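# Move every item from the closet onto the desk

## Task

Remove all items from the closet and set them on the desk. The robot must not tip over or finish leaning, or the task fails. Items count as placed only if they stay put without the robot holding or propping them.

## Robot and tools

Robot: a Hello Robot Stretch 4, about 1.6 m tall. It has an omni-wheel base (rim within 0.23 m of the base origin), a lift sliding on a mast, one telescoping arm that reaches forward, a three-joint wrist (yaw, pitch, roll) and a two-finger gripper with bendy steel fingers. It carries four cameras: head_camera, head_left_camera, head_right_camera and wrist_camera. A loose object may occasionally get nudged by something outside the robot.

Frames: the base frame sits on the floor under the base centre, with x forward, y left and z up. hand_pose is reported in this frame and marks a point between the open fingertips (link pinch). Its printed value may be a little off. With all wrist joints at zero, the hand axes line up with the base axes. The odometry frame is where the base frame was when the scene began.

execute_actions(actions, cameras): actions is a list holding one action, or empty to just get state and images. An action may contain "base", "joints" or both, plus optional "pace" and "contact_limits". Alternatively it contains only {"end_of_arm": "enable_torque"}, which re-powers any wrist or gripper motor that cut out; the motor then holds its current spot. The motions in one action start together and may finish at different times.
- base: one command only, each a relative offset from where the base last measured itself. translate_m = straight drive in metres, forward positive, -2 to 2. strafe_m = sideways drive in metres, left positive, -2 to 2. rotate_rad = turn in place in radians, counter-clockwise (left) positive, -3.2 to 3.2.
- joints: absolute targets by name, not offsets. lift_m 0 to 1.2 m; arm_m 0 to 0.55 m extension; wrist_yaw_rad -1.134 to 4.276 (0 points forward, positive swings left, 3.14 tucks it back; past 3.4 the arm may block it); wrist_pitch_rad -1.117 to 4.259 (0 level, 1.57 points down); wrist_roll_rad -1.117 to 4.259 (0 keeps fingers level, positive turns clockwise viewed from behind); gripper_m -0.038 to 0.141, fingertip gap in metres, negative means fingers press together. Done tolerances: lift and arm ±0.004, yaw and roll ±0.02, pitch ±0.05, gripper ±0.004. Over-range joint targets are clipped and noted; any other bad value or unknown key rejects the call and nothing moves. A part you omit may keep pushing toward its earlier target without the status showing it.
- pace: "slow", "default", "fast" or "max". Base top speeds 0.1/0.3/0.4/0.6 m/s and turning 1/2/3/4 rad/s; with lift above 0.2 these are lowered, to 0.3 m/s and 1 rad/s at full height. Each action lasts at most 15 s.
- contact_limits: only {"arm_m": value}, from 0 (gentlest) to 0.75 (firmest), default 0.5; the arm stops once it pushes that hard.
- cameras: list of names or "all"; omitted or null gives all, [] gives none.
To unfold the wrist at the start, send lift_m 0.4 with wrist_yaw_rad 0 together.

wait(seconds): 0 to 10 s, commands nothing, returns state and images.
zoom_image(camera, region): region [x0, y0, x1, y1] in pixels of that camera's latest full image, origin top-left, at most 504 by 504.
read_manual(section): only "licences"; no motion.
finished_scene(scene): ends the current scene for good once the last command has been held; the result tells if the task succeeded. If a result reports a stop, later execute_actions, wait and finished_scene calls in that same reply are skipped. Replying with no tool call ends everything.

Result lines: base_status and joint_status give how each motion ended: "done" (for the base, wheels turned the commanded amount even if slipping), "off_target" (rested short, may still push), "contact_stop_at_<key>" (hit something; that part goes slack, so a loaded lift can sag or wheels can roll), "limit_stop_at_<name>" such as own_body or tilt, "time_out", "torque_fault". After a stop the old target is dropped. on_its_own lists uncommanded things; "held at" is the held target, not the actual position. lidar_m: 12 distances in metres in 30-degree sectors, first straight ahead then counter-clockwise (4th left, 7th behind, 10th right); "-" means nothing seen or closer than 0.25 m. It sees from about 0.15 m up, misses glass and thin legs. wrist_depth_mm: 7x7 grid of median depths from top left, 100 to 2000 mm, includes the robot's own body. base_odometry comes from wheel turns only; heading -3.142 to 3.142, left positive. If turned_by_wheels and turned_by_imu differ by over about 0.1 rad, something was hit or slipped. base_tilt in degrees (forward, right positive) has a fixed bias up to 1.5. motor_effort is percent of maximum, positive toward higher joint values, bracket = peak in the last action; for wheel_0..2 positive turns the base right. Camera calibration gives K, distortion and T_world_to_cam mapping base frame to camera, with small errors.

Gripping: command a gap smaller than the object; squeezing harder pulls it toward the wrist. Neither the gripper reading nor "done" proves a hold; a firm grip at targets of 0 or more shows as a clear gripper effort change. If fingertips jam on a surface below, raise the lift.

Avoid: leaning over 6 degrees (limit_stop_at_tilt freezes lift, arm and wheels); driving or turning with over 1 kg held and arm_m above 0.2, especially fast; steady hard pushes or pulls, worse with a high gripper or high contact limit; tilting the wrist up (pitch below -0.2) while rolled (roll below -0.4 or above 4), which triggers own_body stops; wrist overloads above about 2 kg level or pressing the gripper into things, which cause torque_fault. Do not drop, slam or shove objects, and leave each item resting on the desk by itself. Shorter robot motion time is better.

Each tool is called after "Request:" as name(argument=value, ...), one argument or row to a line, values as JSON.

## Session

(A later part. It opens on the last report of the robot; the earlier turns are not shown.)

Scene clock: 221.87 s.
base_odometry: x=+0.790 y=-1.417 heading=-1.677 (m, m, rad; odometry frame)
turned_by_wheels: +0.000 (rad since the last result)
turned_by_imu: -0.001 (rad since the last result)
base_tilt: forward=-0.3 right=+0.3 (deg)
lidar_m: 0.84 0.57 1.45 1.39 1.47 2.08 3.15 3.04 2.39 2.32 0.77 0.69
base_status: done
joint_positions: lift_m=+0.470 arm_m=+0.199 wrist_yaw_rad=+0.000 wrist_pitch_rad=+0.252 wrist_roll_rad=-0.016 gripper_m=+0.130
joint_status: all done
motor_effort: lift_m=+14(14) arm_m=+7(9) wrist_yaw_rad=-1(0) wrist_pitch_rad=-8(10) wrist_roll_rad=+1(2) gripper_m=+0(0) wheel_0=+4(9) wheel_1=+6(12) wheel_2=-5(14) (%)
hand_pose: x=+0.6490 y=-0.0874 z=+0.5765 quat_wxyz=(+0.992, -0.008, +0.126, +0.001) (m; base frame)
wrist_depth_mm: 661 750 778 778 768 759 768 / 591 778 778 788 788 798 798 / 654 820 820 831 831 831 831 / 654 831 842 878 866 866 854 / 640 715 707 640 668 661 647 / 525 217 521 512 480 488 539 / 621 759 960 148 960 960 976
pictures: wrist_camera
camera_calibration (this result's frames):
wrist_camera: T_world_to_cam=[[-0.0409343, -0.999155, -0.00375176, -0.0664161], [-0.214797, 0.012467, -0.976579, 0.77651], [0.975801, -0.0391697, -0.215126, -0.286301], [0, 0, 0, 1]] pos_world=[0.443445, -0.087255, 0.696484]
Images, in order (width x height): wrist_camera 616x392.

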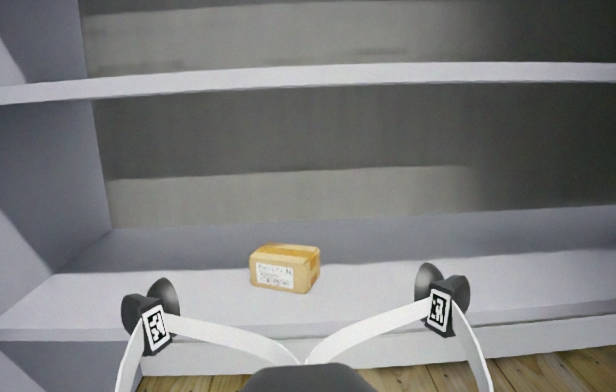

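Request:
execute_actions(
  actions=[
    {"base":{"translate_m":0.08},"joints":{"arm_m":0.42,"lift_m":0.41,"gripper_m":0.141}},
  ],
  cameras=["wrist_camera"],
)

Scene clock: 224.27 s.
base_odometry: x=+0.781 y=-1.496 heading=-1.676 (m, m, rad; odometry frame)
turned_by_wheels: +0.000 (rad since the last result)
turned_by_imu: +0.000 (rad since the last result)
base_tilt: forward=-0.3 right=+0.2 (deg)
lidar_m: 0.75 0.51 1.44 1.37 1.46 2.07 3.62 3.11 2.38 2.28 0.64 0.65
base_status: done
joint_positions: lift_m=+0.410 arm_m=+0.419 wrist_yaw_rad=+0.000 wrist_pitch_rad=+0.252 wrist_roll_rad=-0.016 gripper_m=+0.141
joint_status: all done
motor_effort: lift_m=+14(15) arm_m=+7(5) wrist_yaw_rad=+0(0) wrist_pitch_rad=-8(8) wrist_roll_rad=+1(2) gripper_m=+1(0) wheel_0=+3(6) wheel_1=+6(11) wheel_2=-5(15) (%)
hand_pose: x=+0.8689 y=-0.0874 z=+0.5165 quat_wxyz=(+0.992, -0.008, +0.126, +0.001) (m; base frame)
wrist_depth_mm: 342 379 421 459 462 466 462 / 496 504 508 508 512 512 517 / 512 521 521 530 535 535 535 / 539 544 539 554 554 554 554 / 559 554 559 544 535 521 504 / 413 209 410 404 357 349 377 / 325 320 259 147 320 307 310
pictures: wrist_camera
camera_calibration (this result's frames):
wrist_camera: T_world_to_cam=[[-0.0409577, -0.999154, -0.00375198, -0.0576227], [-0.214789, 0.0124719, -0.976581, 0.765171], [0.975801, -0.0391926, -0.215118, -0.513863], [0, 0, 0, 1]] pos_world=[0.663419, -0.0872568, 0.636494]
Images, in order (width x height): wrist_camera 616x392.

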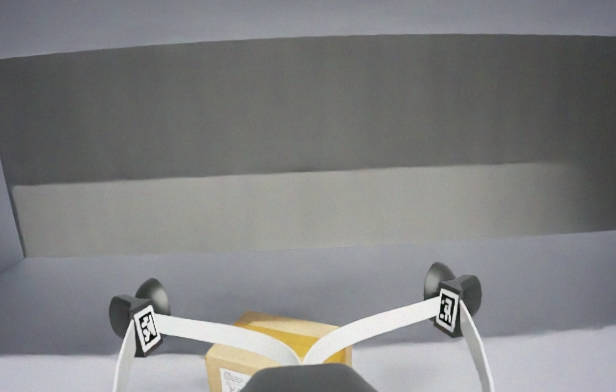

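Request:
execute_actions(
  actions=[
    {"base":{"strafe_m":0.012},"joints":{"arm_m":0.49,"lift_m":0.365},"pace":"slow"},
  ],
  cameras=["wrist_camera"],
)

Request:
execute_actions(
  actions=[
    {"joints":{"gripper_m":0.03}},
  ],
  cameras=[],
)

Request:
execute_actions(
  actions=[
    {"joints":{"lift_m":0.41}},
  ],
  cameras=["wrist_camera"],
)

Scene clock: 227.00 s.
base_odometry: x=+0.793 y=-1.497 heading=-1.676 (m, m, rad; odometry frame)
turned_by_wheels: +0.000 (rad since the last result)
turned_by_imu: +0.000 (rad since the last result)
base_tilt: forward=-0.3 right=+0.3 (deg)
lidar_m: 0.74 0.50 1.41 1.38 1.45 2.04 3.20 3.11 2.38 2.34 0.65 0.65
base_status: done
joint_positions: lift_m=+0.365 arm_m=+0.489 wrist_yaw_rad=+0.000 wrist_pitch_rad=+0.252 wrist_roll_rad=-0.016 gripper_m=+0.141
joint_status: all done
motor_effort: lift_m=+14(14) arm_m=+7(9) wrist_yaw_rad=+0(2) wrist_pitch_rad=-8(9) wrist_roll_rad=-1(2) gripper_m=-1(1) wheel_0=-6(8) wheel_1=+6(14) wheel_2=+0(4) (%)
hand_pose: x=+0.9389 y=-0.0874 z=+0.4715 quat_wxyz=(+0.992, -0.008, +0.126, +0.001) (m; base frame)
wrist_depth_mm: 421 421 424 427 427 433 433 / 433 436 439 442 442 449 449 / 449 452 455 459 462 466 473 / 469 477 473 477 480 484 484 / 455 449 442 430 424 410 399 / 329 210 325 322 285 277 298 / 262 256 182 148 238 244 243
pictures: wrist_camera
camera_calibration (this result's frames):
wrist_camera: T_world_to_cam=[[-0.0410009, -0.999152, -0.00375207, -0.0548968], [-0.214788, 0.0124813, -0.976581, 0.736279], [0.9758, -0.0392348, -0.215118, -0.59182], [0, 0, 0, 1]] pos_world=[0.733391, -0.08726, 0.591518]
Images, in order (width x height): wrist_camera 616x392.

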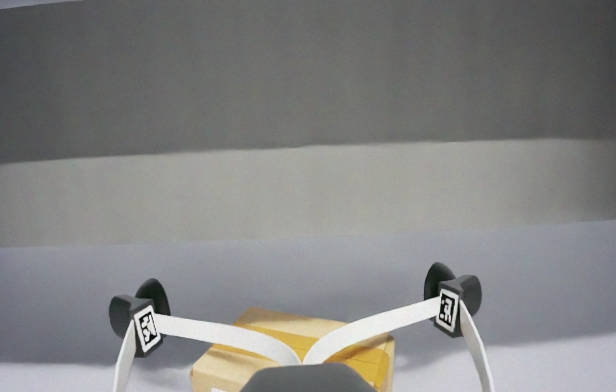

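Scene clock: 229.10 s.
base_odometry: x=+0.793 y=-1.497 heading=-1.676 (m, m, rad; odometry frame)
turned_by_wheels: +0.000 (rad since the last result)
turned_by_imu: +0.000 (rad since the last result)
base_tilt: forward=-0.3 right=+0.2 (deg)
lidar_m: 0.76 0.50 1.42 1.37 1.45 2.04 3.22 3.10 2.39 2.32 0.66 0.66
base_status: not commanded
joint_positions: lift_m=+0.365 arm_m=+0.489 wrist_yaw_rad=+0.000 wrist_pitch_rad=+0.252 wrist_roll_rad=-0.016 gripper_m=+0.030
joint_status: all done
motor_effort: lift_m=+14(14) arm_m=+7(7) wrist_yaw_rad=-2(1) wrist_pitch_rad=-8(8) wrist_roll_rad=+1(0) gripper_m=-5(3) wheel_0=-6(6) wheel_1=+6(6) wheel_2=+0(0) (%)
hand_pose: x=+0.9389 y=-0.0874 z=+0.4715 quat_wxyz=(+0.992, -0.008, +0.126, +0.001) (m; base frame)
wrist_depth_mm: 418 421 427 430 430 430 433 / 430 439 439 439 445 445 449 / 455 455 452 459 466 466 466 / 466 469 473 480 480 484 488 / 452 449 439 433 421 410 399 / 327 329 209 306 207 307 301 / 262 257 182 154 178 245 244
pictures: none
No camera images: the call's "cameras" was empty. Leave "cameras" out to get every camera's image.

Scene clock: 230.17 s.
base_odometry: x=+0.793 y=-1.497 heading=-1.676 (m, m, rad; odometry frame)
turned_by_wheels: +0.000 (rad since the last result)
turned_by_imu: +0.000 (rad since the last result)
base_tilt: forward=-0.3 right=+0.4 (deg)
lidar_m: 0.74 0.48 1.43 1.36 1.43 2.06 3.22 3.13 2.41 2.32 0.64 0.64
base_status: not commanded
joint_positions: lift_m=+0.410 arm_m=+0.489 wrist_yaw_rad=+0.000 wrist_pitch_rad=+0.252 wrist_roll_rad=-0.016 gripper_m=+0.030
joint_status: all done
motor_effort: lift_m=+21(24) arm_m=+8(7) wrist_yaw_rad=-1(3) wrist_pitch_rad=-8(8) wrist_roll_rad=-1(0) gripper_m=-1(3) wheel_0=-6(6) wheel_1=+6(6) wheel_2=+0(0) (%)
hand_pose: x=+0.9390 y=-0.0874 z=+0.5159 quat_wxyz=(+0.992, -0.008, +0.126, +0.001) (m; base frame)
wrist_depth_mm: 347 387 415 427 433 433 433 / 433 433 439 439 445 449 449 / 449 449 459 462 462 466 466 / 469 469 473 473 484 484 488 / 488 492 488 496 496 496 500 / 410 410 211 379 220 382 375 / 327 322 307 156 301 306 309
pictures: wrist_camera
camera_calibration (this result's frames):
wrist_camera: T_world_to_cam=[[-0.0409048, -0.999156, -0.00375541, -0.054791], [-0.214711, 0.0124608, -0.976598, 0.779574], [0.975821, -0.0391412, -0.215039, -0.582354], [0, 0, 0, 1]] pos_world=[0.733415, -0.0872529, 0.635896]
Images, in order (width x height): wrist_camera 616x392.

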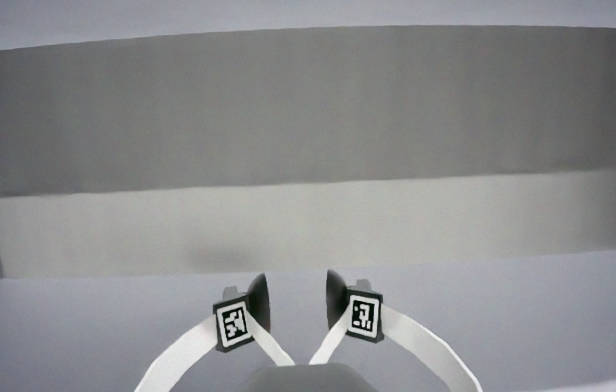

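Request:
execute_actions(
  actions=[
    {"joints":{"gripper_m":0.141,"arm_m":0.36,"lift_m":0.42}},
  ],
  cameras=["wrist_camera"],
)

Scene clock: 232.70 s.
base_odometry: x=+0.793 y=-1.497 heading=-1.676 (m, m, rad; odometry frame)
turned_by_wheels: +0.000 (rad since the last result)
turned_by_imu: +0.000 (rad since the last result)
base_tilt: forward=-0.3 right=+0.3 (deg)
lidar_m: 0.75 0.49 1.43 1.38 1.44 2.07 3.19 3.12 2.38 2.32 0.67 0.65
base_status: not commanded
joint_positions: lift_m=+0.420 arm_m=+0.361 wrist_yaw_rad=+0.000 wrist_pitch_rad=+0.252 wrist_roll_rad=-0.016 gripper_m=+0.141
joint_status: all done
motor_effort: lift_m=+21(26) arm_m=-7(9) wrist_yaw_rad=+0(1) wrist_pitch_rad=-8(8) wrist_roll_rad=+1(2) gripper_m=+0(4) wheel_0=-6(6) wheel_1=+6(6) wheel_2=+0(0) (%)
hand_pose: x=+0.8116 y=-0.0874 z=+0.5259 quat_wxyz=(+0.992, -0.008, +0.126, +0.001) (m; base frame)
wrist_depth_mm: 294 325 362 392 407 415 455 / 559 554 564 564 564 564 569 / 574 574 580 585 585 597 591 / 597 603 603 615 609 621 621 / 554 591 574 569 554 544 525 / 433 210 427 329 373 362 394 / 343 336 334 147 325 319 324
pictures: wrist_camera
camera_calibration (this result's frames):
wrist_camera: T_world_to_cam=[[-0.0411726, -0.999145, -0.00375262, -0.0598217], [-0.21477, 0.0125181, -0.976584, 0.76204], [0.975796, -0.0394026, -0.215102, -0.455879], [0, 0, 0, 1]] pos_world=[0.606045, -0.0872727, 0.645912]
Images, in order (width x height): wrist_camera 616x392.

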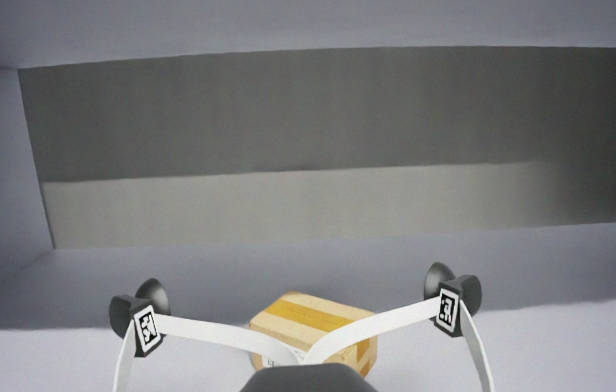

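Request:
execute_actions(
  actions=[
    {"base":{"strafe_m":-0.018},"joints":{"lift_m":0.352},"pace":"slow"},
  ],
  cameras=[],
)

Request:
execute_actions(
  actions=[
    {"joints":{"arm_m":0.46},"pace":"slow"},
  ],
  cameras=["wrist_camera"],
)

Request:
execute_actions(
  actions=[
    {"joints":{"gripper_m":0.02}},
  ],
  cameras=["wrist_camera"],
)

Scene clock: 234.93 s.
base_odometry: x=+0.775 y=-1.495 heading=-1.676 (m, m, rad; odometry frame)
turned_by_wheels: +0.000 (rad since the last result)
turned_by_imu: -0.001 (rad since the last result)
base_tilt: forward=-0.3 right=+0.3 (deg)
lidar_m: 0.75 0.50 1.43 1.39 1.47 2.09 3.62 3.12 2.38 2.31 0.64 0.64
base_status: done
joint_positions: lift_m=+0.352 arm_m=+0.361 wrist_yaw_rad=+0.000 wrist_pitch_rad=+0.252 wrist_roll_rad=-0.016 gripper_m=+0.141
joint_status: all done
motor_effort: lift_m=+14(20) arm_m=-7(8) wrist_yaw_rad=+0(0) wrist_pitch_rad=-8(9) wrist_roll_rad=-1(1) gripper_m=+0(1) wheel_0=+5(7) wheel_1=-7(9) wheel_2=+0(1) (%)
hand_pose: x=+0.8116 y=-0.0874 z=+0.4585 quat_wxyz=(+0.992, -0.008, +0.126, +0.001) (m; base frame)
wrist_depth_mm: 530 544 539 544 549 549 554 / 554 554 559 564 569 569 569 / 569 574 580 580 591 591 591 / 585 591 597 597 585 569 559 / 421 415 359 281 392 379 373 / 303 209 289 270 264 257 279 / 242 237 236 147 235 225 225
pictures: none
No camera images: the call's "cameras" was empty. Leave "cameras" out to get every camera's image.

Scene clock: 237.23 s.
base_odometry: x=+0.775 y=-1.495 heading=-1.676 (m, m, rad; odometry frame)
turned_by_wheels: +0.000 (rad since the last result)
turned_by_imu: +0.000 (rad since the last result)
base_tilt: forward=-0.3 right=+0.3 (deg)
lidar_m: 0.74 0.49 1.44 1.38 1.46 2.06 3.62 3.13 2.38 2.30 0.64 0.64
base_status: not commanded
joint_positions: lift_m=+0.352 arm_m=+0.459 wrist_yaw_rad=+0.000 wrist_pitch_rad=+0.252 wrist_roll_rad=-0.016 gripper_m=+0.141
joint_status: all done
motor_effort: lift_m=+14(14) arm_m=+8(8) wrist_yaw_rad=-1(1) wrist_pitch_rad=-9(8) wrist_roll_rad=+2(1) gripper_m=+0(1) wheel_0=+5(5) wheel_1=-7(7) wheel_2=+0(0) (%)
hand_pose: x=+0.9089 y=-0.0874 z=+0.4585 quat_wxyz=(+0.992, -0.008, +0.126, +0.001) (m; base frame)
wrist_depth_mm: 439 449 452 459 459 462 462 / 459 466 466 469 473 473 477 / 480 484 484 488 492 492 496 / 504 500 504 504 508 508 512 / 418 415 407 399 392 379 370 / 304 209 208 206 220 256 279 / 242 237 196 147 220 225 225
pictures: wrist_camera
camera_calibration (this result's frames):
wrist_camera: T_world_to_cam=[[-0.0411367, -0.999146, -0.00375275, -0.0560895], [-0.214771, 0.0125105, -0.976584, 0.717123], [0.975798, -0.0393675, -0.215102, -0.565358], [0, 0, 0, 1]] pos_world=[0.703385, -0.08727, 0.578511]
Images, in order (width x height): wrist_camera 616x392.

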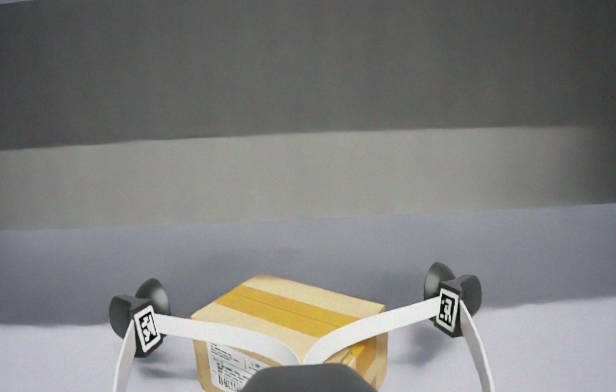

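Scene clock: 239.43 s.
base_odometry: x=+0.775 y=-1.495 heading=-1.676 (m, m, rad; odometry frame)
turned_by_wheels: +0.000 (rad since the last result)
turned_by_imu: +0.000 (rad since the last result)
base_tilt: forward=-0.2 right=+0.3 (deg)
lidar_m: 0.75 0.48 1.46 1.38 1.48 2.05 3.62 3.10 2.40 2.32 0.62 0.62
base_status: not commanded
joint_positions: lift_m=+0.352 arm_m=+0.459 wrist_yaw_rad=+0.000 wrist_pitch_rad=+0.253 wrist_roll_rad=-0.016 gripper_m=+0.020
joint_status: all done
motor_effort: lift_m=+14(14) arm_m=+8(7) wrist_yaw_rad=-1(1) wrist_pitch_rad=-9(10) wrist_roll_rad=+1(1) gripper_m=-18(18) wheel_0=+5(5) wheel_1=-6(6) wheel_2=+0(0) (%)
hand_pose: x=+0.9089 y=-0.0874 z=+0.4584 quat_wxyz=(+0.992, -0.008, +0.126, +0.001) (m; base frame)
wrist_depth_mm: 442 445 452 455 459 462 459 / 459 466 469 469 473 473 477 / 480 484 484 492 492 492 496 / 500 496 504 508 504 512 508 / 421 413 407 397 392 377 370 / 303 301 198 196 186 265 277 / 239 172 172 160 166 216 224
pictures: wrist_camera
camera_calibration (this result's frames):
wrist_camera: T_world_to_cam=[[-0.0410129, -0.999152, -0.00373278, -0.0561779], [-0.215245, 0.0124834, -0.97648, 0.717368], [0.975699, -0.0392448, -0.215574, -0.56505], [0, 0, 0, 1]] pos_world=[0.703424, -0.0872607, 0.578475]
Images, in order (width x height): wrist_camera 616x392.

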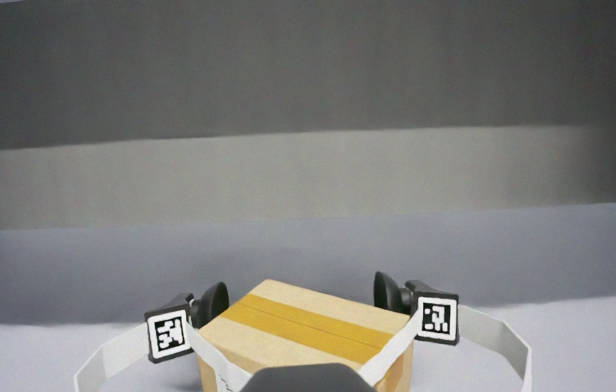

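Request:
execute_actions(
  actions=[
    {"joints":{"lift_m":0.4}},
  ],
  cameras=["wrist_camera"],
)

Request:
execute_actions(
  actions=[
    {"base":{"translate_m":-0.3},"joints":{"arm_m":0.0}},
  ],
  cameras=["wrist_camera","head_camera"],
)

Scene clock: 241.07 s.
base_odometry: x=+0.775 y=-1.495 heading=-1.676 (m, m, rad; odometry frame)
turned_by_wheels: +0.000 (rad since the last result)
turned_by_imu: +0.000 (rad since the last result)
base_tilt: forward=-0.3 right=+0.3 (deg)
lidar_m: 0.75 0.50 1.46 1.37 1.46 2.08 3.61 3.15 2.36 2.33 0.64 0.64
base_status: not commanded
joint_positions: lift_m=+0.400 arm_m=+0.459 wrist_yaw_rad=+0.000 wrist_pitch_rad=+0.253 wrist_roll_rad=-0.016 gripper_m=+0.020
joint_status: all done
motor_effort: lift_m=+22(23) arm_m=+7(8) wrist_yaw_rad=+0(1) wrist_pitch_rad=-11(11) wrist_roll_rad=+1(0) gripper_m=-18(18) wheel_0=+5(5) wheel_1=-7(7) wheel_2=+0(0) (%)
hand_pose: x=+0.9089 y=-0.0874 z=+0.5057 quat_wxyz=(+0.992, -0.008, +0.126, +0.001) (m; base frame)
wrist_depth_mm: 404 439 455 455 462 459 459 / 459 462 466 469 469 473 480 / 477 480 484 488 496 496 496 / 496 504 504 504 508 512 521 / 512 512 517 517 500 488 477 / 389 389 198 196 186 347 355 / 310 173 171 160 166 278 296
pictures: wrist_camera
camera_calibration (this result's frames):
wrist_camera: T_world_to_cam=[[-0.0410136, -0.999152, -0.00372523, -0.0560049], [-0.215423, 0.0124833, -0.976441, 0.76372], [0.975659, -0.0392449, -0.215752, -0.554712], [0, 0, 0, 1]] pos_world=[0.703435, -0.0872607, 0.625839]
Images, in order (width x height): wrist_camera 616x392.

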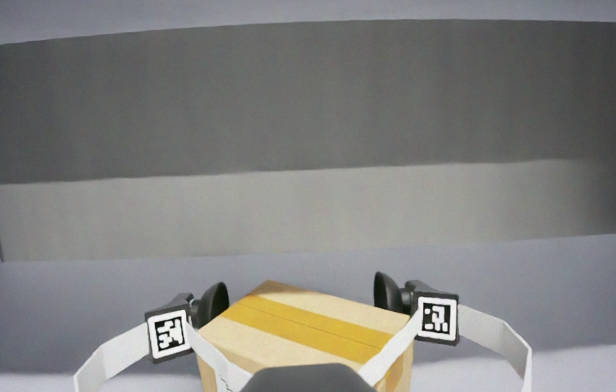

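Scene clock: 243.53 s.
base_odometry: x=+0.807 y=-1.197 heading=-1.677 (m, m, rad; odometry frame)
turned_by_wheels: -0.001 (rad since the last result)
turned_by_imu: +0.000 (rad since the last result)
base_tilt: forward=-0.3 right=+0.3 (deg)
lidar_m: 1.05 0.76 1.45 1.40 1.49 2.12 3.26 2.76 2.36 2.30 1.05 0.87
base_status: done
joint_positions: lift_m=+0.400 arm_m=+0.001 wrist_yaw_rad=+0.000 wrist_pitch_rad=+0.253 wrist_roll_rad=-0.016 gripper_m=+0.020
joint_status: all done
motor_effort: lift_m=+21(22) arm_m=-7(5) wrist_yaw_rad=-1(2) wrist_pitch_rad=-12(12) wrist_roll_rad=+1(0) gripper_m=-18(18) wheel_0=-5(9) wheel_1=-6(11) wheel_2=+4(15) (%)
hand_pose: x=+0.4515 y=-0.0875 z=+0.5056 quat_wxyz=(+0.992, -0.008, +0.126, +0.001) (m; base frame)
wrist_depth_mm: 544 1042 1160 1160 1138 1138 521 / 544 960 1182 1182 1182 1205 535 / 544 1008 1205 1229 1255 1060 544 / 539 946 1042 1281 1308 866 564 / 535 991 1336 1308 1308 661 580 / 559 891 198 195 185 640 609 / 585 172 169 160 166 676 634
pictures: head_camera, wrist_camera
camera_calibration (this result's frames):
wrist_camera: T_world_to_cam=[[-0.0412921, -0.99914, -0.00370757, -0.0747253], [-0.215838, 0.012543, -0.976349, 0.665218], [0.975556, -0.0395152, -0.21617, -0.108218], [0, 0, 0, 1]] pos_world=[0.246067, -0.0872812, 0.625814]
Images, in order (width x height): head_camera 420x560, wrist_camera 616x392.

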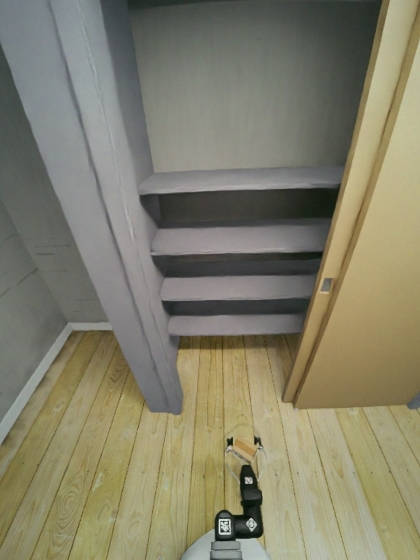

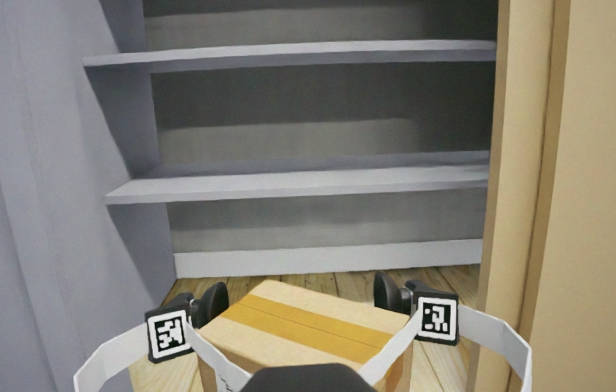

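Request:
execute_actions(
  actions=[
    {"joints":{"lift_m":0.98,"wrist_pitch_rad":0.1}},
  ],
  cameras=["wrist_camera"],
)

Request:
execute_actions(
  actions=[
    {"joints":{"arm_m":0.3,"wrist_yaw_rad":-0.5}},
  ],
  cameras=["wrist_camera"],
)

Scene clock: 247.63 s.
base_odometry: x=+0.807 y=-1.197 heading=-1.677 (m, m, rad; odometry frame)
turned_by_wheels: +0.000 (rad since the last result)
turned_by_imu: -0.001 (rad since the last result)
base_tilt: forward=-0.2 right=+0.2 (deg)
lidar_m: 1.06 0.77 1.45 1.40 1.50 2.10 3.29 2.76 2.37 2.30 1.05 0.88
base_status: not commanded
joint_positions: lift_m=+0.980 arm_m=+0.001 wrist_yaw_rad=+0.000 wrist_pitch_rad=+0.104 wrist_roll_rad=-0.016 gripper_m=+0.020
joint_status: all done
motor_effort: lift_m=+21(20) arm_m=-7(7) wrist_yaw_rad=-1(1) wrist_pitch_rad=-13(14) wrist_roll_rad=+1(2) gripper_m=-18(18) wheel_0=-5(5) wheel_1=-6(6) wheel_2=+4(4) (%)
hand_pose: x=+0.4591 y=-0.0875 z=+1.1280 quat_wxyz=(+0.999, -0.008, +0.052, +0.000) (m; base frame)
wrist_depth_mm: 549 1025 1182 1182 1205 1182 530 / 544 946 1205 1205 1205 820 539 / 539 946 1255 1229 1229 1229 539 / 535 1008 1229 1229 1255 976 544 / 530 904 1281 1281 1255 866 559 / 525 891 198 196 186 615 580 / 530 170 169 160 166 621 580
pictures: wrist_camera
camera_calibration (this result's frames):
wrist_camera: T_world_to_cam=[[-0.0402354, -0.999142, -0.00979606, -0.065707], [-0.0677901, 0.012511, -0.997621, 1.23063], [0.996888, -0.0394756, -0.0682353, -0.157809], [0, 0, 0, 1]] pos_world=[0.238099, -0.0872767, 1.21629]
Images, in order (width x height): wrist_camera 616x392.

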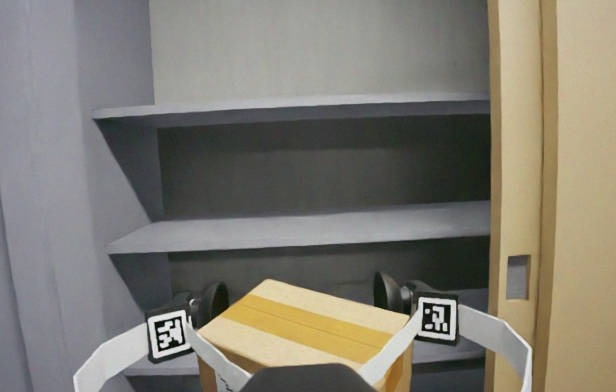

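Scene clock: 249.63 s.
base_odometry: x=+0.807 y=-1.197 heading=-1.677 (m, m, rad; odometry frame)
turned_by_wheels: +0.000 (rad since the last result)
turned_by_imu: +0.000 (rad since the last result)
base_tilt: forward=-0.3 right=+0.2 (deg)
lidar_m: 1.05 0.77 1.44 1.40 1.49 2.11 3.28 2.77 2.37 2.31 1.05 0.88
base_status: not commanded
joint_positions: lift_m=+0.980 arm_m=+0.299 wrist_yaw_rad=-0.500 wrist_pitch_rad=+0.103 wrist_roll_rad=-0.016 gripper_m=+0.020
joint_status: all done
motor_effort: lift_m=+21(21) arm_m=+7(3) wrist_yaw_rad=-1(6) wrist_pitch_rad=-12(12) wrist_roll_rad=+1(0) gripper_m=-19(18) wheel_0=-5(5) wheel_1=-6(6) wheel_2=+4(4) (%)
hand_pose: x=+0.6796 y=-0.2142 z=+1.1281 quat_wxyz=(+0.968, +0.005, +0.052, -0.247) (m; base frame)
wrist_depth_mm: 798 878 991 1118 433 427 500 / 621 691 768 891 445 433 508 / 831 904 1025 1138 452 445 525 / 831 931 1025 1138 459 449 535 / 798 778 750 831 466 459 554 / 580 569 198 196 186 455 559 / 854 170 169 159 166 462 574
pictures: wrist_camera
camera_calibration (this result's frames):
wrist_camera: T_world_to_cam=[[-0.513994, -0.857738, -0.00980543, 0.168746], [-0.0532843, 0.043335, -0.997639, 1.244], [0.856137, -0.512258, -0.0679779, -0.388478], [0, 0, 0, 1]] pos_world=[0.485611, -0.10817, 1.21631]
Images, in order (width x height): wrist_camera 616x392.

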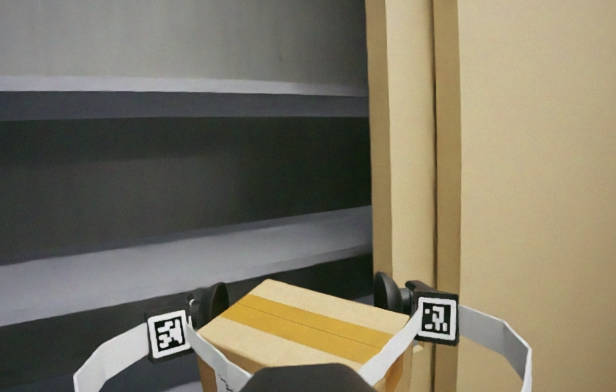

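Request:
execute_actions(
  actions=[
    {"joints":{"arm_m":0,"wrist_yaw_rad":0,"wrist_pitch_rad":0.25}},
  ],
  cameras=[],
)

Request:
execute_actions(
  actions=[
    {"base":{"rotate_rad":3.16},"joints":{"lift_m":1.06}},
  ],
  cameras=[],
)

Request:
execute_actions(
  actions=[
    {"base":{"translate_m":1.3},"pace":"fast"},
  ],
  cameras=[],
)

Request:
execute_actions(
  actions=[
    {"base":{"strafe_m":0.9},"pace":"fast"},
  ],
  cameras=[],
)

Request:
execute_actions(
  actions=[
    {"base":{"translate_m":0.4},"joints":{"arm_m":0.1}},
  ],
  cameras=["head_camera","wrist_camera"],
)

Scene clock: 253.03 s.
base_odometry: x=+0.807 y=-1.197 heading=-1.677 (m, m, rad; odometry frame)
turned_by_wheels: +0.000 (rad since the last result)
turned_by_imu: -0.001 (rad since the last result)
base_tilt: forward=-0.3 right=+0.2 (deg)
lidar_m: 1.05 0.78 1.45 1.40 1.49 2.10 3.27 2.74 2.38 2.29 1.08 0.88
base_status: not commanded
joint_positions: lift_m=+0.980 arm_m=+0.001 wrist_yaw_rad=+0.000 wrist_pitch_rad=+0.253 wrist_roll_rad=-0.016 gripper_m=+0.020
joint_status: all done
motor_effort: lift_m=+22(21) arm_m=-7(4) wrist_yaw_rad=-1(5) wrist_pitch_rad=-11(11) wrist_roll_rad=+1(2) gripper_m=-18(16) wheel_0=-5(5) wheel_1=-6(6) wheel_2=+4(4) (%)
hand_pose: x=+0.4515 y=-0.0875 z=+1.0856 quat_wxyz=(+0.992, -0.008, +0.126, +0.001) (m; base frame)
wrist_depth_mm: 544 878 1060 1060 960 854 525 / 544 1025 1205 1205 1205 1160 539 / 539 1025 1229 1229 1229 917 544 / 539 931 1308 1281 1281 866 564 / 539 991 1229 1205 1182 661 585 / 554 891 198 196 186 647 609 / 585 170 169 160 166 691 634
pictures: none
No camera images: the call's "cameras" was empty. Leave "cameras" out to get every camera's image.

Scene clock: 256.23 s.
base_odometry: x=+0.807 y=-1.197 heading=+1.482 (m, m, rad; odometry frame)
turned_by_wheels: +3.159 (rad since the last result)
turned_by_imu: +3.137 (rad since the last result)
base_tilt: forward=-0.2 right=+0.3 (deg)
lidar_m: 2.53 2.61 2.35 2.25 1.04 0.87 1.06 0.79 1.45 1.39 1.48 2.11
base_status: done
joint_positions: lift_m=+1.060 arm_m=+0.001 wrist_yaw_rad=+0.000 wrist_pitch_rad=+0.253 wrist_roll_rad=-0.016 gripper_m=+0.020
joint_status: all done
motor_effort: lift_m=+21(23) arm_m=-7(7) wrist_yaw_rad=+0(1) wrist_pitch_rad=-11(12) wrist_roll_rad=+1(0) gripper_m=-18(18) wheel_0=-4(12) wheel_1=-7(12) wheel_2=-7(11) (%)
hand_pose: x=+0.4515 y=-0.0874 z=+1.1656 quat_wxyz=(+0.992, -0.008, +0.126, +0.001) (m; base frame)
wrist_depth_mm: - - - - - - 1921 / - - - - - - 1983 / - - - - - - 1921 / - - - - - - - / - - - - - - - / - - 198 196 186 - 1921 / 1863 172 169 160 167 1708 1708
pictures: none
No camera images: the call's "cameras" was empty. Leave "cameras" out to get every camera's image.

Scene clock: 261.53 s.
base_odometry: x=+0.922 y=+0.097 heading=+1.482 (m, m, rad; odometry frame)
turned_by_wheels: +0.000 (rad since the last result)
turned_by_imu: -0.004 (rad since the last result)
base_tilt: forward=-0.4 right=+0.3 (deg)
lidar_m: 1.69 1.26 1.78 2.22 2.35 2.11 2.04 2.06 1.50 1.47 1.55 2.00
base_status: done
joint_positions: lift_m=+1.060 arm_m=+0.001 wrist_yaw_rad=+0.000 wrist_pitch_rad=+0.253 wrist_roll_rad=-0.016 gripper_m=+0.020
joint_status: not commanded
motor_effort: lift_m=+21(21) arm_m=-7(8) wrist_yaw_rad=-1(1) wrist_pitch_rad=-12(11) wrist_roll_rad=+0(1) gripper_m=-19(17) wheel_0=+4(9) wheel_1=+5(13) wheel_2=-5(16) (%)
hand_pose: x=+0.4515 y=-0.0874 z=+1.1656 quat_wxyz=(+0.992, -0.008, +0.126, +0.001) (m; base frame)
wrist_depth_mm: 1537 1537 1576 1537 1618 1576 1576 / 1576 1618 1618 1576 1661 1661 1661 / 1661 1708 1708 1708 1708 1756 1708 / 1336 1537 1756 1756 1808 1756 1808 / 1808 1808 1863 1808 1863 1863 1808 / 1921 1863 197 196 185 1921 1921 / 1983 170 170 160 166 1756 1756
pictures: none
No camera images: the call's "cameras" was empty. Leave "cameras" out to get every camera's image.

Scene clock: 265.50 s.
base_odometry: x=+0.026 y=+0.177 heading=+1.482 (m, m, rad; odometry frame)
turned_by_wheels: +0.000 (rad since the last result)
turned_by_imu: +0.000 (rad since the last result)
base_tilt: forward=-0.3 right=+0.3 (deg)
lidar_m: 1.17 1.27 1.36 1.33 1.42 2.00 2.00 2.37 2.47 2.39 2.50 1.22
base_status: done
joint_positions: lift_m=+1.060 arm_m=+0.001 wrist_yaw_rad=+0.000 wrist_pitch_rad=+0.253 wrist_roll_rad=-0.016 gripper_m=+0.020
joint_status: not commanded
motor_effort: lift_m=+21(21) arm_m=-7(7) wrist_yaw_rad=-1(0) wrist_pitch_rad=-12(11) wrist_roll_rad=+1(2) gripper_m=-17(19) wheel_0=-2(12) wheel_1=+4(17) wheel_2=+0(5) (%)
hand_pose: x=+0.4515 y=-0.0874 z=+1.1656 quat_wxyz=(+0.992, -0.008, +0.126, +0.001) (m; base frame)
wrist_depth_mm: 1576 1537 1618 1618 1661 1618 1618 / 1708 1618 1618 1661 1661 1661 1708 / 1708 1756 1756 1756 1808 1756 1808 / 1366 1336 1281 1229 1205 1808 1863 / 1537 1921 1921 1921 1921 1921 1921 / 1921 1921 198 196 186 1983 1983 / 1808 170 169 160 167 1661 1708
pictures: none
No camera images: the call's "cameras" was empty. Leave "cameras" out to get every camera's image.

Scene clock: 268.30 s.
base_odometry: x=+0.061 y=+0.575 heading=+1.483 (m, m, rad; odometry frame)
turned_by_wheels: +0.000 (rad since the last result)
turned_by_imu: -0.001 (rad since the last result)
base_tilt: forward=-0.3 right=+0.3 (deg)
lidar_m: 0.78 0.84 1.17 1.30 1.40 1.93 2.38 2.73 2.48 2.40 2.16 0.84
base_status: done
joint_positions: lift_m=+1.060 arm_m=+0.099 wrist_yaw_rad=+0.000 wrist_pitch_rad=+0.253 wrist_roll_rad=-0.016 gripper_m=+0.020
joint_status: all done
motor_effort: lift_m=+21(20) arm_m=+7(6) wrist_yaw_rad=-2(0) wrist_pitch_rad=-12(11) wrist_roll_rad=-1(1) gripper_m=-18(18) wheel_0=+3(7) wheel_1=+5(12) wheel_2=-2(14) (%)
hand_pose: x=+0.5489 y=-0.0874 z=+1.1657 quat_wxyz=(+0.992, -0.008, +0.126, +0.001) (m; base frame)
wrist_depth_mm: 1118 1138 1138 1138 1160 1160 1160 / 1160 1182 1205 1205 1205 1205 1205 / 1229 1255 1255 1229 1255 1229 1255 / 1308 1281 1255 1205 1205 1308 1308 / 842 842 820 798 778 831 1397 / 609 615 198 195 186 539 1464 / 1464 173 169 160 166 1499 1499
pictures: head_camera, wrist_camera
camera_calibration (this result's frames):
wrist_camera: T_world_to_cam=[[-0.0410148, -0.999152, -0.00371561, -0.068321], [-0.215789, 0.0124889, -0.97636, 1.33069], [0.975578, -0.0392435, -0.216118, -0.0606218], [0, 0, 0, 1]] pos_world=[0.343488, -0.087261, 1.28588]
Images, in order (width x height): head_camera 420x560, wrist_camera 616x392.

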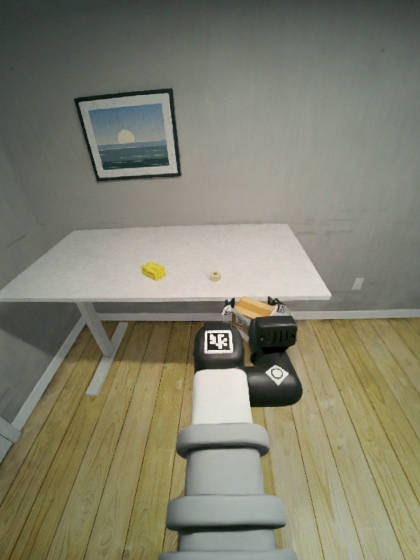

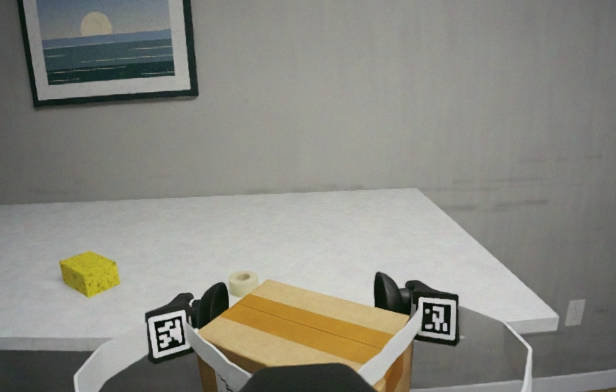

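Request:
execute_actions(
  actions=[
    {"joints":{"arm_m":0.53,"wrist_yaw_rad":-0.25}},
  ],
  cameras=[],
)

Request:
execute_actions(
  actions=[
    {"joints":{"lift_m":0.925}},
  ],
  cameras=["wrist_camera"],
)

Request:
execute_actions(
  actions=[
    {"joints":{"gripper_m":0.13}},
  ],
  cameras=[],
)

Request:
execute_actions(
  actions=[
    {"joints":{"lift_m":1.04}},
  ],
  cameras=[],
)

Request:
execute_actions(
  actions=[
    {"joints":{"arm_m":0}},
  ],
  cameras=["head_camera"],
)

Scene clock: 271.60 s.
base_odometry: x=+0.061 y=+0.575 heading=+1.483 (m, m, rad; odometry frame)
turned_by_wheels: +0.000 (rad since the last result)
turned_by_imu: -0.001 (rad since the last result)
base_tilt: forward=-0.3 right=+0.2 (deg)
lidar_m: 0.78 0.83 1.20 1.31 1.40 1.97 2.40 2.71 2.49 2.41 2.18 0.85
base_status: not commanded
joint_positions: lift_m=+1.060 arm_m=+0.529 wrist_yaw_rad=-0.250 wrist_pitch_rad=+0.253 wrist_roll_rad=-0.016 gripper_m=+0.020
joint_status: all done
motor_effort: lift_m=+21(20) arm_m=+7(8) wrist_yaw_rad=-2(5) wrist_pitch_rad=-11(12) wrist_roll_rad=+1(1) gripper_m=-17(19) wheel_0=+3(3) wheel_1=+5(5) wheel_2=-2(2) (%)
hand_pose: x=+0.9486 y=-0.1538 z=+1.1657 quat_wxyz=(+0.984, +0.008, +0.126, -0.123) (m; base frame)
wrist_depth_mm: 699 732 768 820 878 931 991 / 723 750 798 842 904 976 1025 / 732 788 842 878 931 991 1060 / 768 809 854 917 976 1042 1138 / 788 809 820 809 831 1098 1182 / 609 609 198 196 186 1098 1281 / 484 170 170 160 166 436 1308
pictures: none
No camera images: the call's "cameras" was empty. Leave "cameras" out to get every camera's image.

Scene clock: 273.23 s.
base_odometry: x=+0.061 y=+0.575 heading=+1.483 (m, m, rad; odometry frame)
turned_by_wheels: +0.000 (rad since the last result)
turned_by_imu: +0.000 (rad since the last result)
base_tilt: forward=-0.2 right=+0.3 (deg)
lidar_m: 0.80 0.84 1.19 1.30 1.41 1.97 2.38 2.73 2.48 2.41 2.20 0.81
base_status: not commanded
joint_positions: lift_m=+0.925 arm_m=+0.529 wrist_yaw_rad=-0.250 wrist_pitch_rad=+0.253 wrist_roll_rad=-0.016 gripper_m=+0.020
joint_status: all done
motor_effort: lift_m=+14(17) arm_m=+7(7) wrist_yaw_rad=-2(1) wrist_pitch_rad=-11(10) wrist_roll_rad=+0(1) gripper_m=-17(18) wheel_0=+3(2) wheel_1=+5(5) wheel_2=-2(2) (%)
hand_pose: x=+0.9486 y=-0.1538 z=+1.0312 quat_wxyz=(+0.984, +0.008, +0.126, -0.123) (m; base frame)
wrist_depth_mm: 691 732 768 820 878 931 976 / 715 759 798 842 904 976 1025 / 741 788 842 878 946 991 1078 / 750 759 741 715 699 1060 1138 / 496 488 477 473 455 442 1160 / 355 357 198 195 186 315 329 / 283 170 169 159 166 255 265
pictures: wrist_camera
camera_calibration (this result's frames):
wrist_camera: T_world_to_cam=[[-0.286818, -0.957978, -0.00372296, 0.120782], [-0.205819, 0.0654164, -0.976401, 1.28525], [0.935614, -0.279283, -0.215932, -0.481406], [0, 0, 0, 1]] pos_world=[0.749582, -0.102819, 1.15142]
Images, in order (width x height): wrist_camera 616x392.

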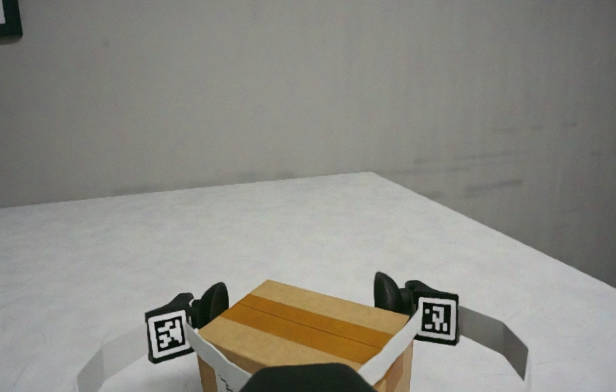

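Scene clock: 275.23 s.
base_odometry: x=+0.061 y=+0.575 heading=+1.483 (m, m, rad; odometry frame)
turned_by_wheels: +0.000 (rad since the last result)
turned_by_imu: +0.000 (rad since the last result)
base_tilt: forward=-0.3 right=+0.2 (deg)
lidar_m: 0.78 0.84 1.19 1.30 1.39 1.97 2.41 2.75 2.47 2.41 2.18 0.82
base_status: not commanded
joint_positions: lift_m=+0.925 arm_m=+0.529 wrist_yaw_rad=-0.250 wrist_pitch_rad=+0.253 wrist_roll_rad=-0.016 gripper_m=+0.130
joint_status: all done
motor_effort: lift_m=+14(14) arm_m=+7(7) wrist_yaw_rad=-1(2) wrist_pitch_rad=-10(11) wrist_roll_rad=+1(1) gripper_m=-1(20) wheel_0=+3(3) wheel_1=+5(5) wheel_2=-2(2) (%)
hand_pose: x=+0.9486 y=-0.1538 z=+1.0313 quat_wxyz=(+0.984, +0.008, +0.126, -0.123) (m; base frame)
wrist_depth_mm: 699 732 768 820 866 931 976 / 723 759 798 854 904 960 1025 / 741 778 820 878 946 991 1078 / 750 768 741 723 699 1042 1138 / 496 492 484 480 462 449 1160 / 359 217 353 351 310 317 329 / 285 268 215 148 260 266 266
pictures: none
No camera images: the call's "cameras" was empty. Leave "cameras" out to get every camera's image.

Scene clock: 276.77 s.
base_odometry: x=+0.061 y=+0.575 heading=+1.483 (m, m, rad; odometry frame)
turned_by_wheels: +0.000 (rad since the last result)
turned_by_imu: +0.000 (rad since the last result)
base_tilt: forward=-0.1 right=+0.2 (deg)
lidar_m: 0.79 0.83 1.18 1.31 1.41 1.97 2.41 2.76 2.47 2.39 2.16 0.84
base_status: not commanded
joint_positions: lift_m=+1.040 arm_m=+0.529 wrist_yaw_rad=-0.250 wrist_pitch_rad=+0.253 wrist_roll_rad=-0.016 gripper_m=+0.130
joint_status: all done
motor_effort: lift_m=+22(23) arm_m=+8(7) wrist_yaw_rad=-1(2) wrist_pitch_rad=-10(9) wrist_roll_rad=+1(1) gripper_m=-1(0) wheel_0=+3(3) wheel_1=+5(4) wheel_2=-2(2) (%)
hand_pose: x=+0.9486 y=-0.1538 z=+1.1457 quat_wxyz=(+0.984, +0.008, +0.126, -0.123) (m; base frame)
wrist_depth_mm: 699 741 778 831 866 931 991 / 715 750 809 842 891 960 1025 / 732 778 820 891 946 991 1078 / 759 809 854 904 976 1060 1118 / 759 788 768 759 750 1078 1182 / 574 216 564 554 496 539 1229 / 459 430 445 147 439 424 866
pictures: none
No camera images: the call's "cameras" was empty. Leave "cameras" out to get every camera's image.

Scene clock: 279.37 s.
base_odometry: x=+0.061 y=+0.575 heading=+1.483 (m, m, rad; odometry frame)
turned_by_wheels: +0.000 (rad since the last result)
turned_by_imu: +0.000 (rad since the last result)
base_tilt: forward=-0.3 right=+0.3 (deg)
lidar_m: 0.78 0.85 1.20 1.29 1.40 1.95 2.40 2.73 2.48 2.39 2.18 0.81
base_status: not commanded
joint_positions: lift_m=+1.040 arm_m=+0.001 wrist_yaw_rad=-0.250 wrist_pitch_rad=+0.253 wrist_roll_rad=-0.016 gripper_m=+0.130
joint_status: all done
motor_effort: lift_m=+22(22) arm_m=-7(7) wrist_yaw_rad=+1(1) wrist_pitch_rad=-9(9) wrist_roll_rad=+1(2) gripper_m=+1(0) wheel_0=+3(3) wheel_1=+5(6) wheel_2=-2(2) (%)
hand_pose: x=+0.4212 y=-0.1538 z=+1.1458 quat_wxyz=(+0.984, +0.008, +0.126, -0.123) (m; base frame)
wrist_depth_mm: 1118 1182 1255 1308 1397 1499 1576 / 1118 1229 1308 1366 1464 1537 1661 / 1205 1255 1336 1397 1499 1661 1661 / 1205 1229 1205 1205 1576 1708 1808 / 809 788 723 759 866 1708 1983 / 615 217 640 1618 1618 1863 - / 1366 1430 1537 147 1708 1756 1756
pictures: head_camera
Images, in order (width x height): head_camera 420x560.

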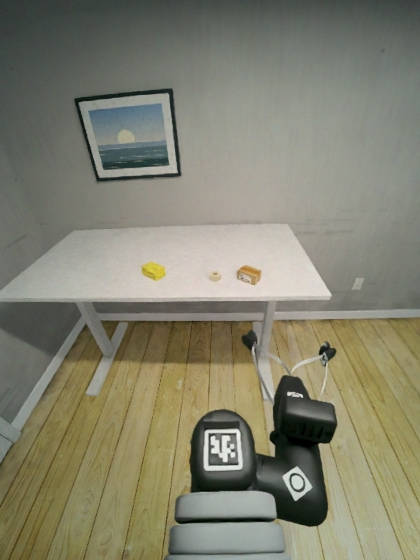

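Request:
finished_scene(
  scene=1,
)

The scene is finished: the task was done.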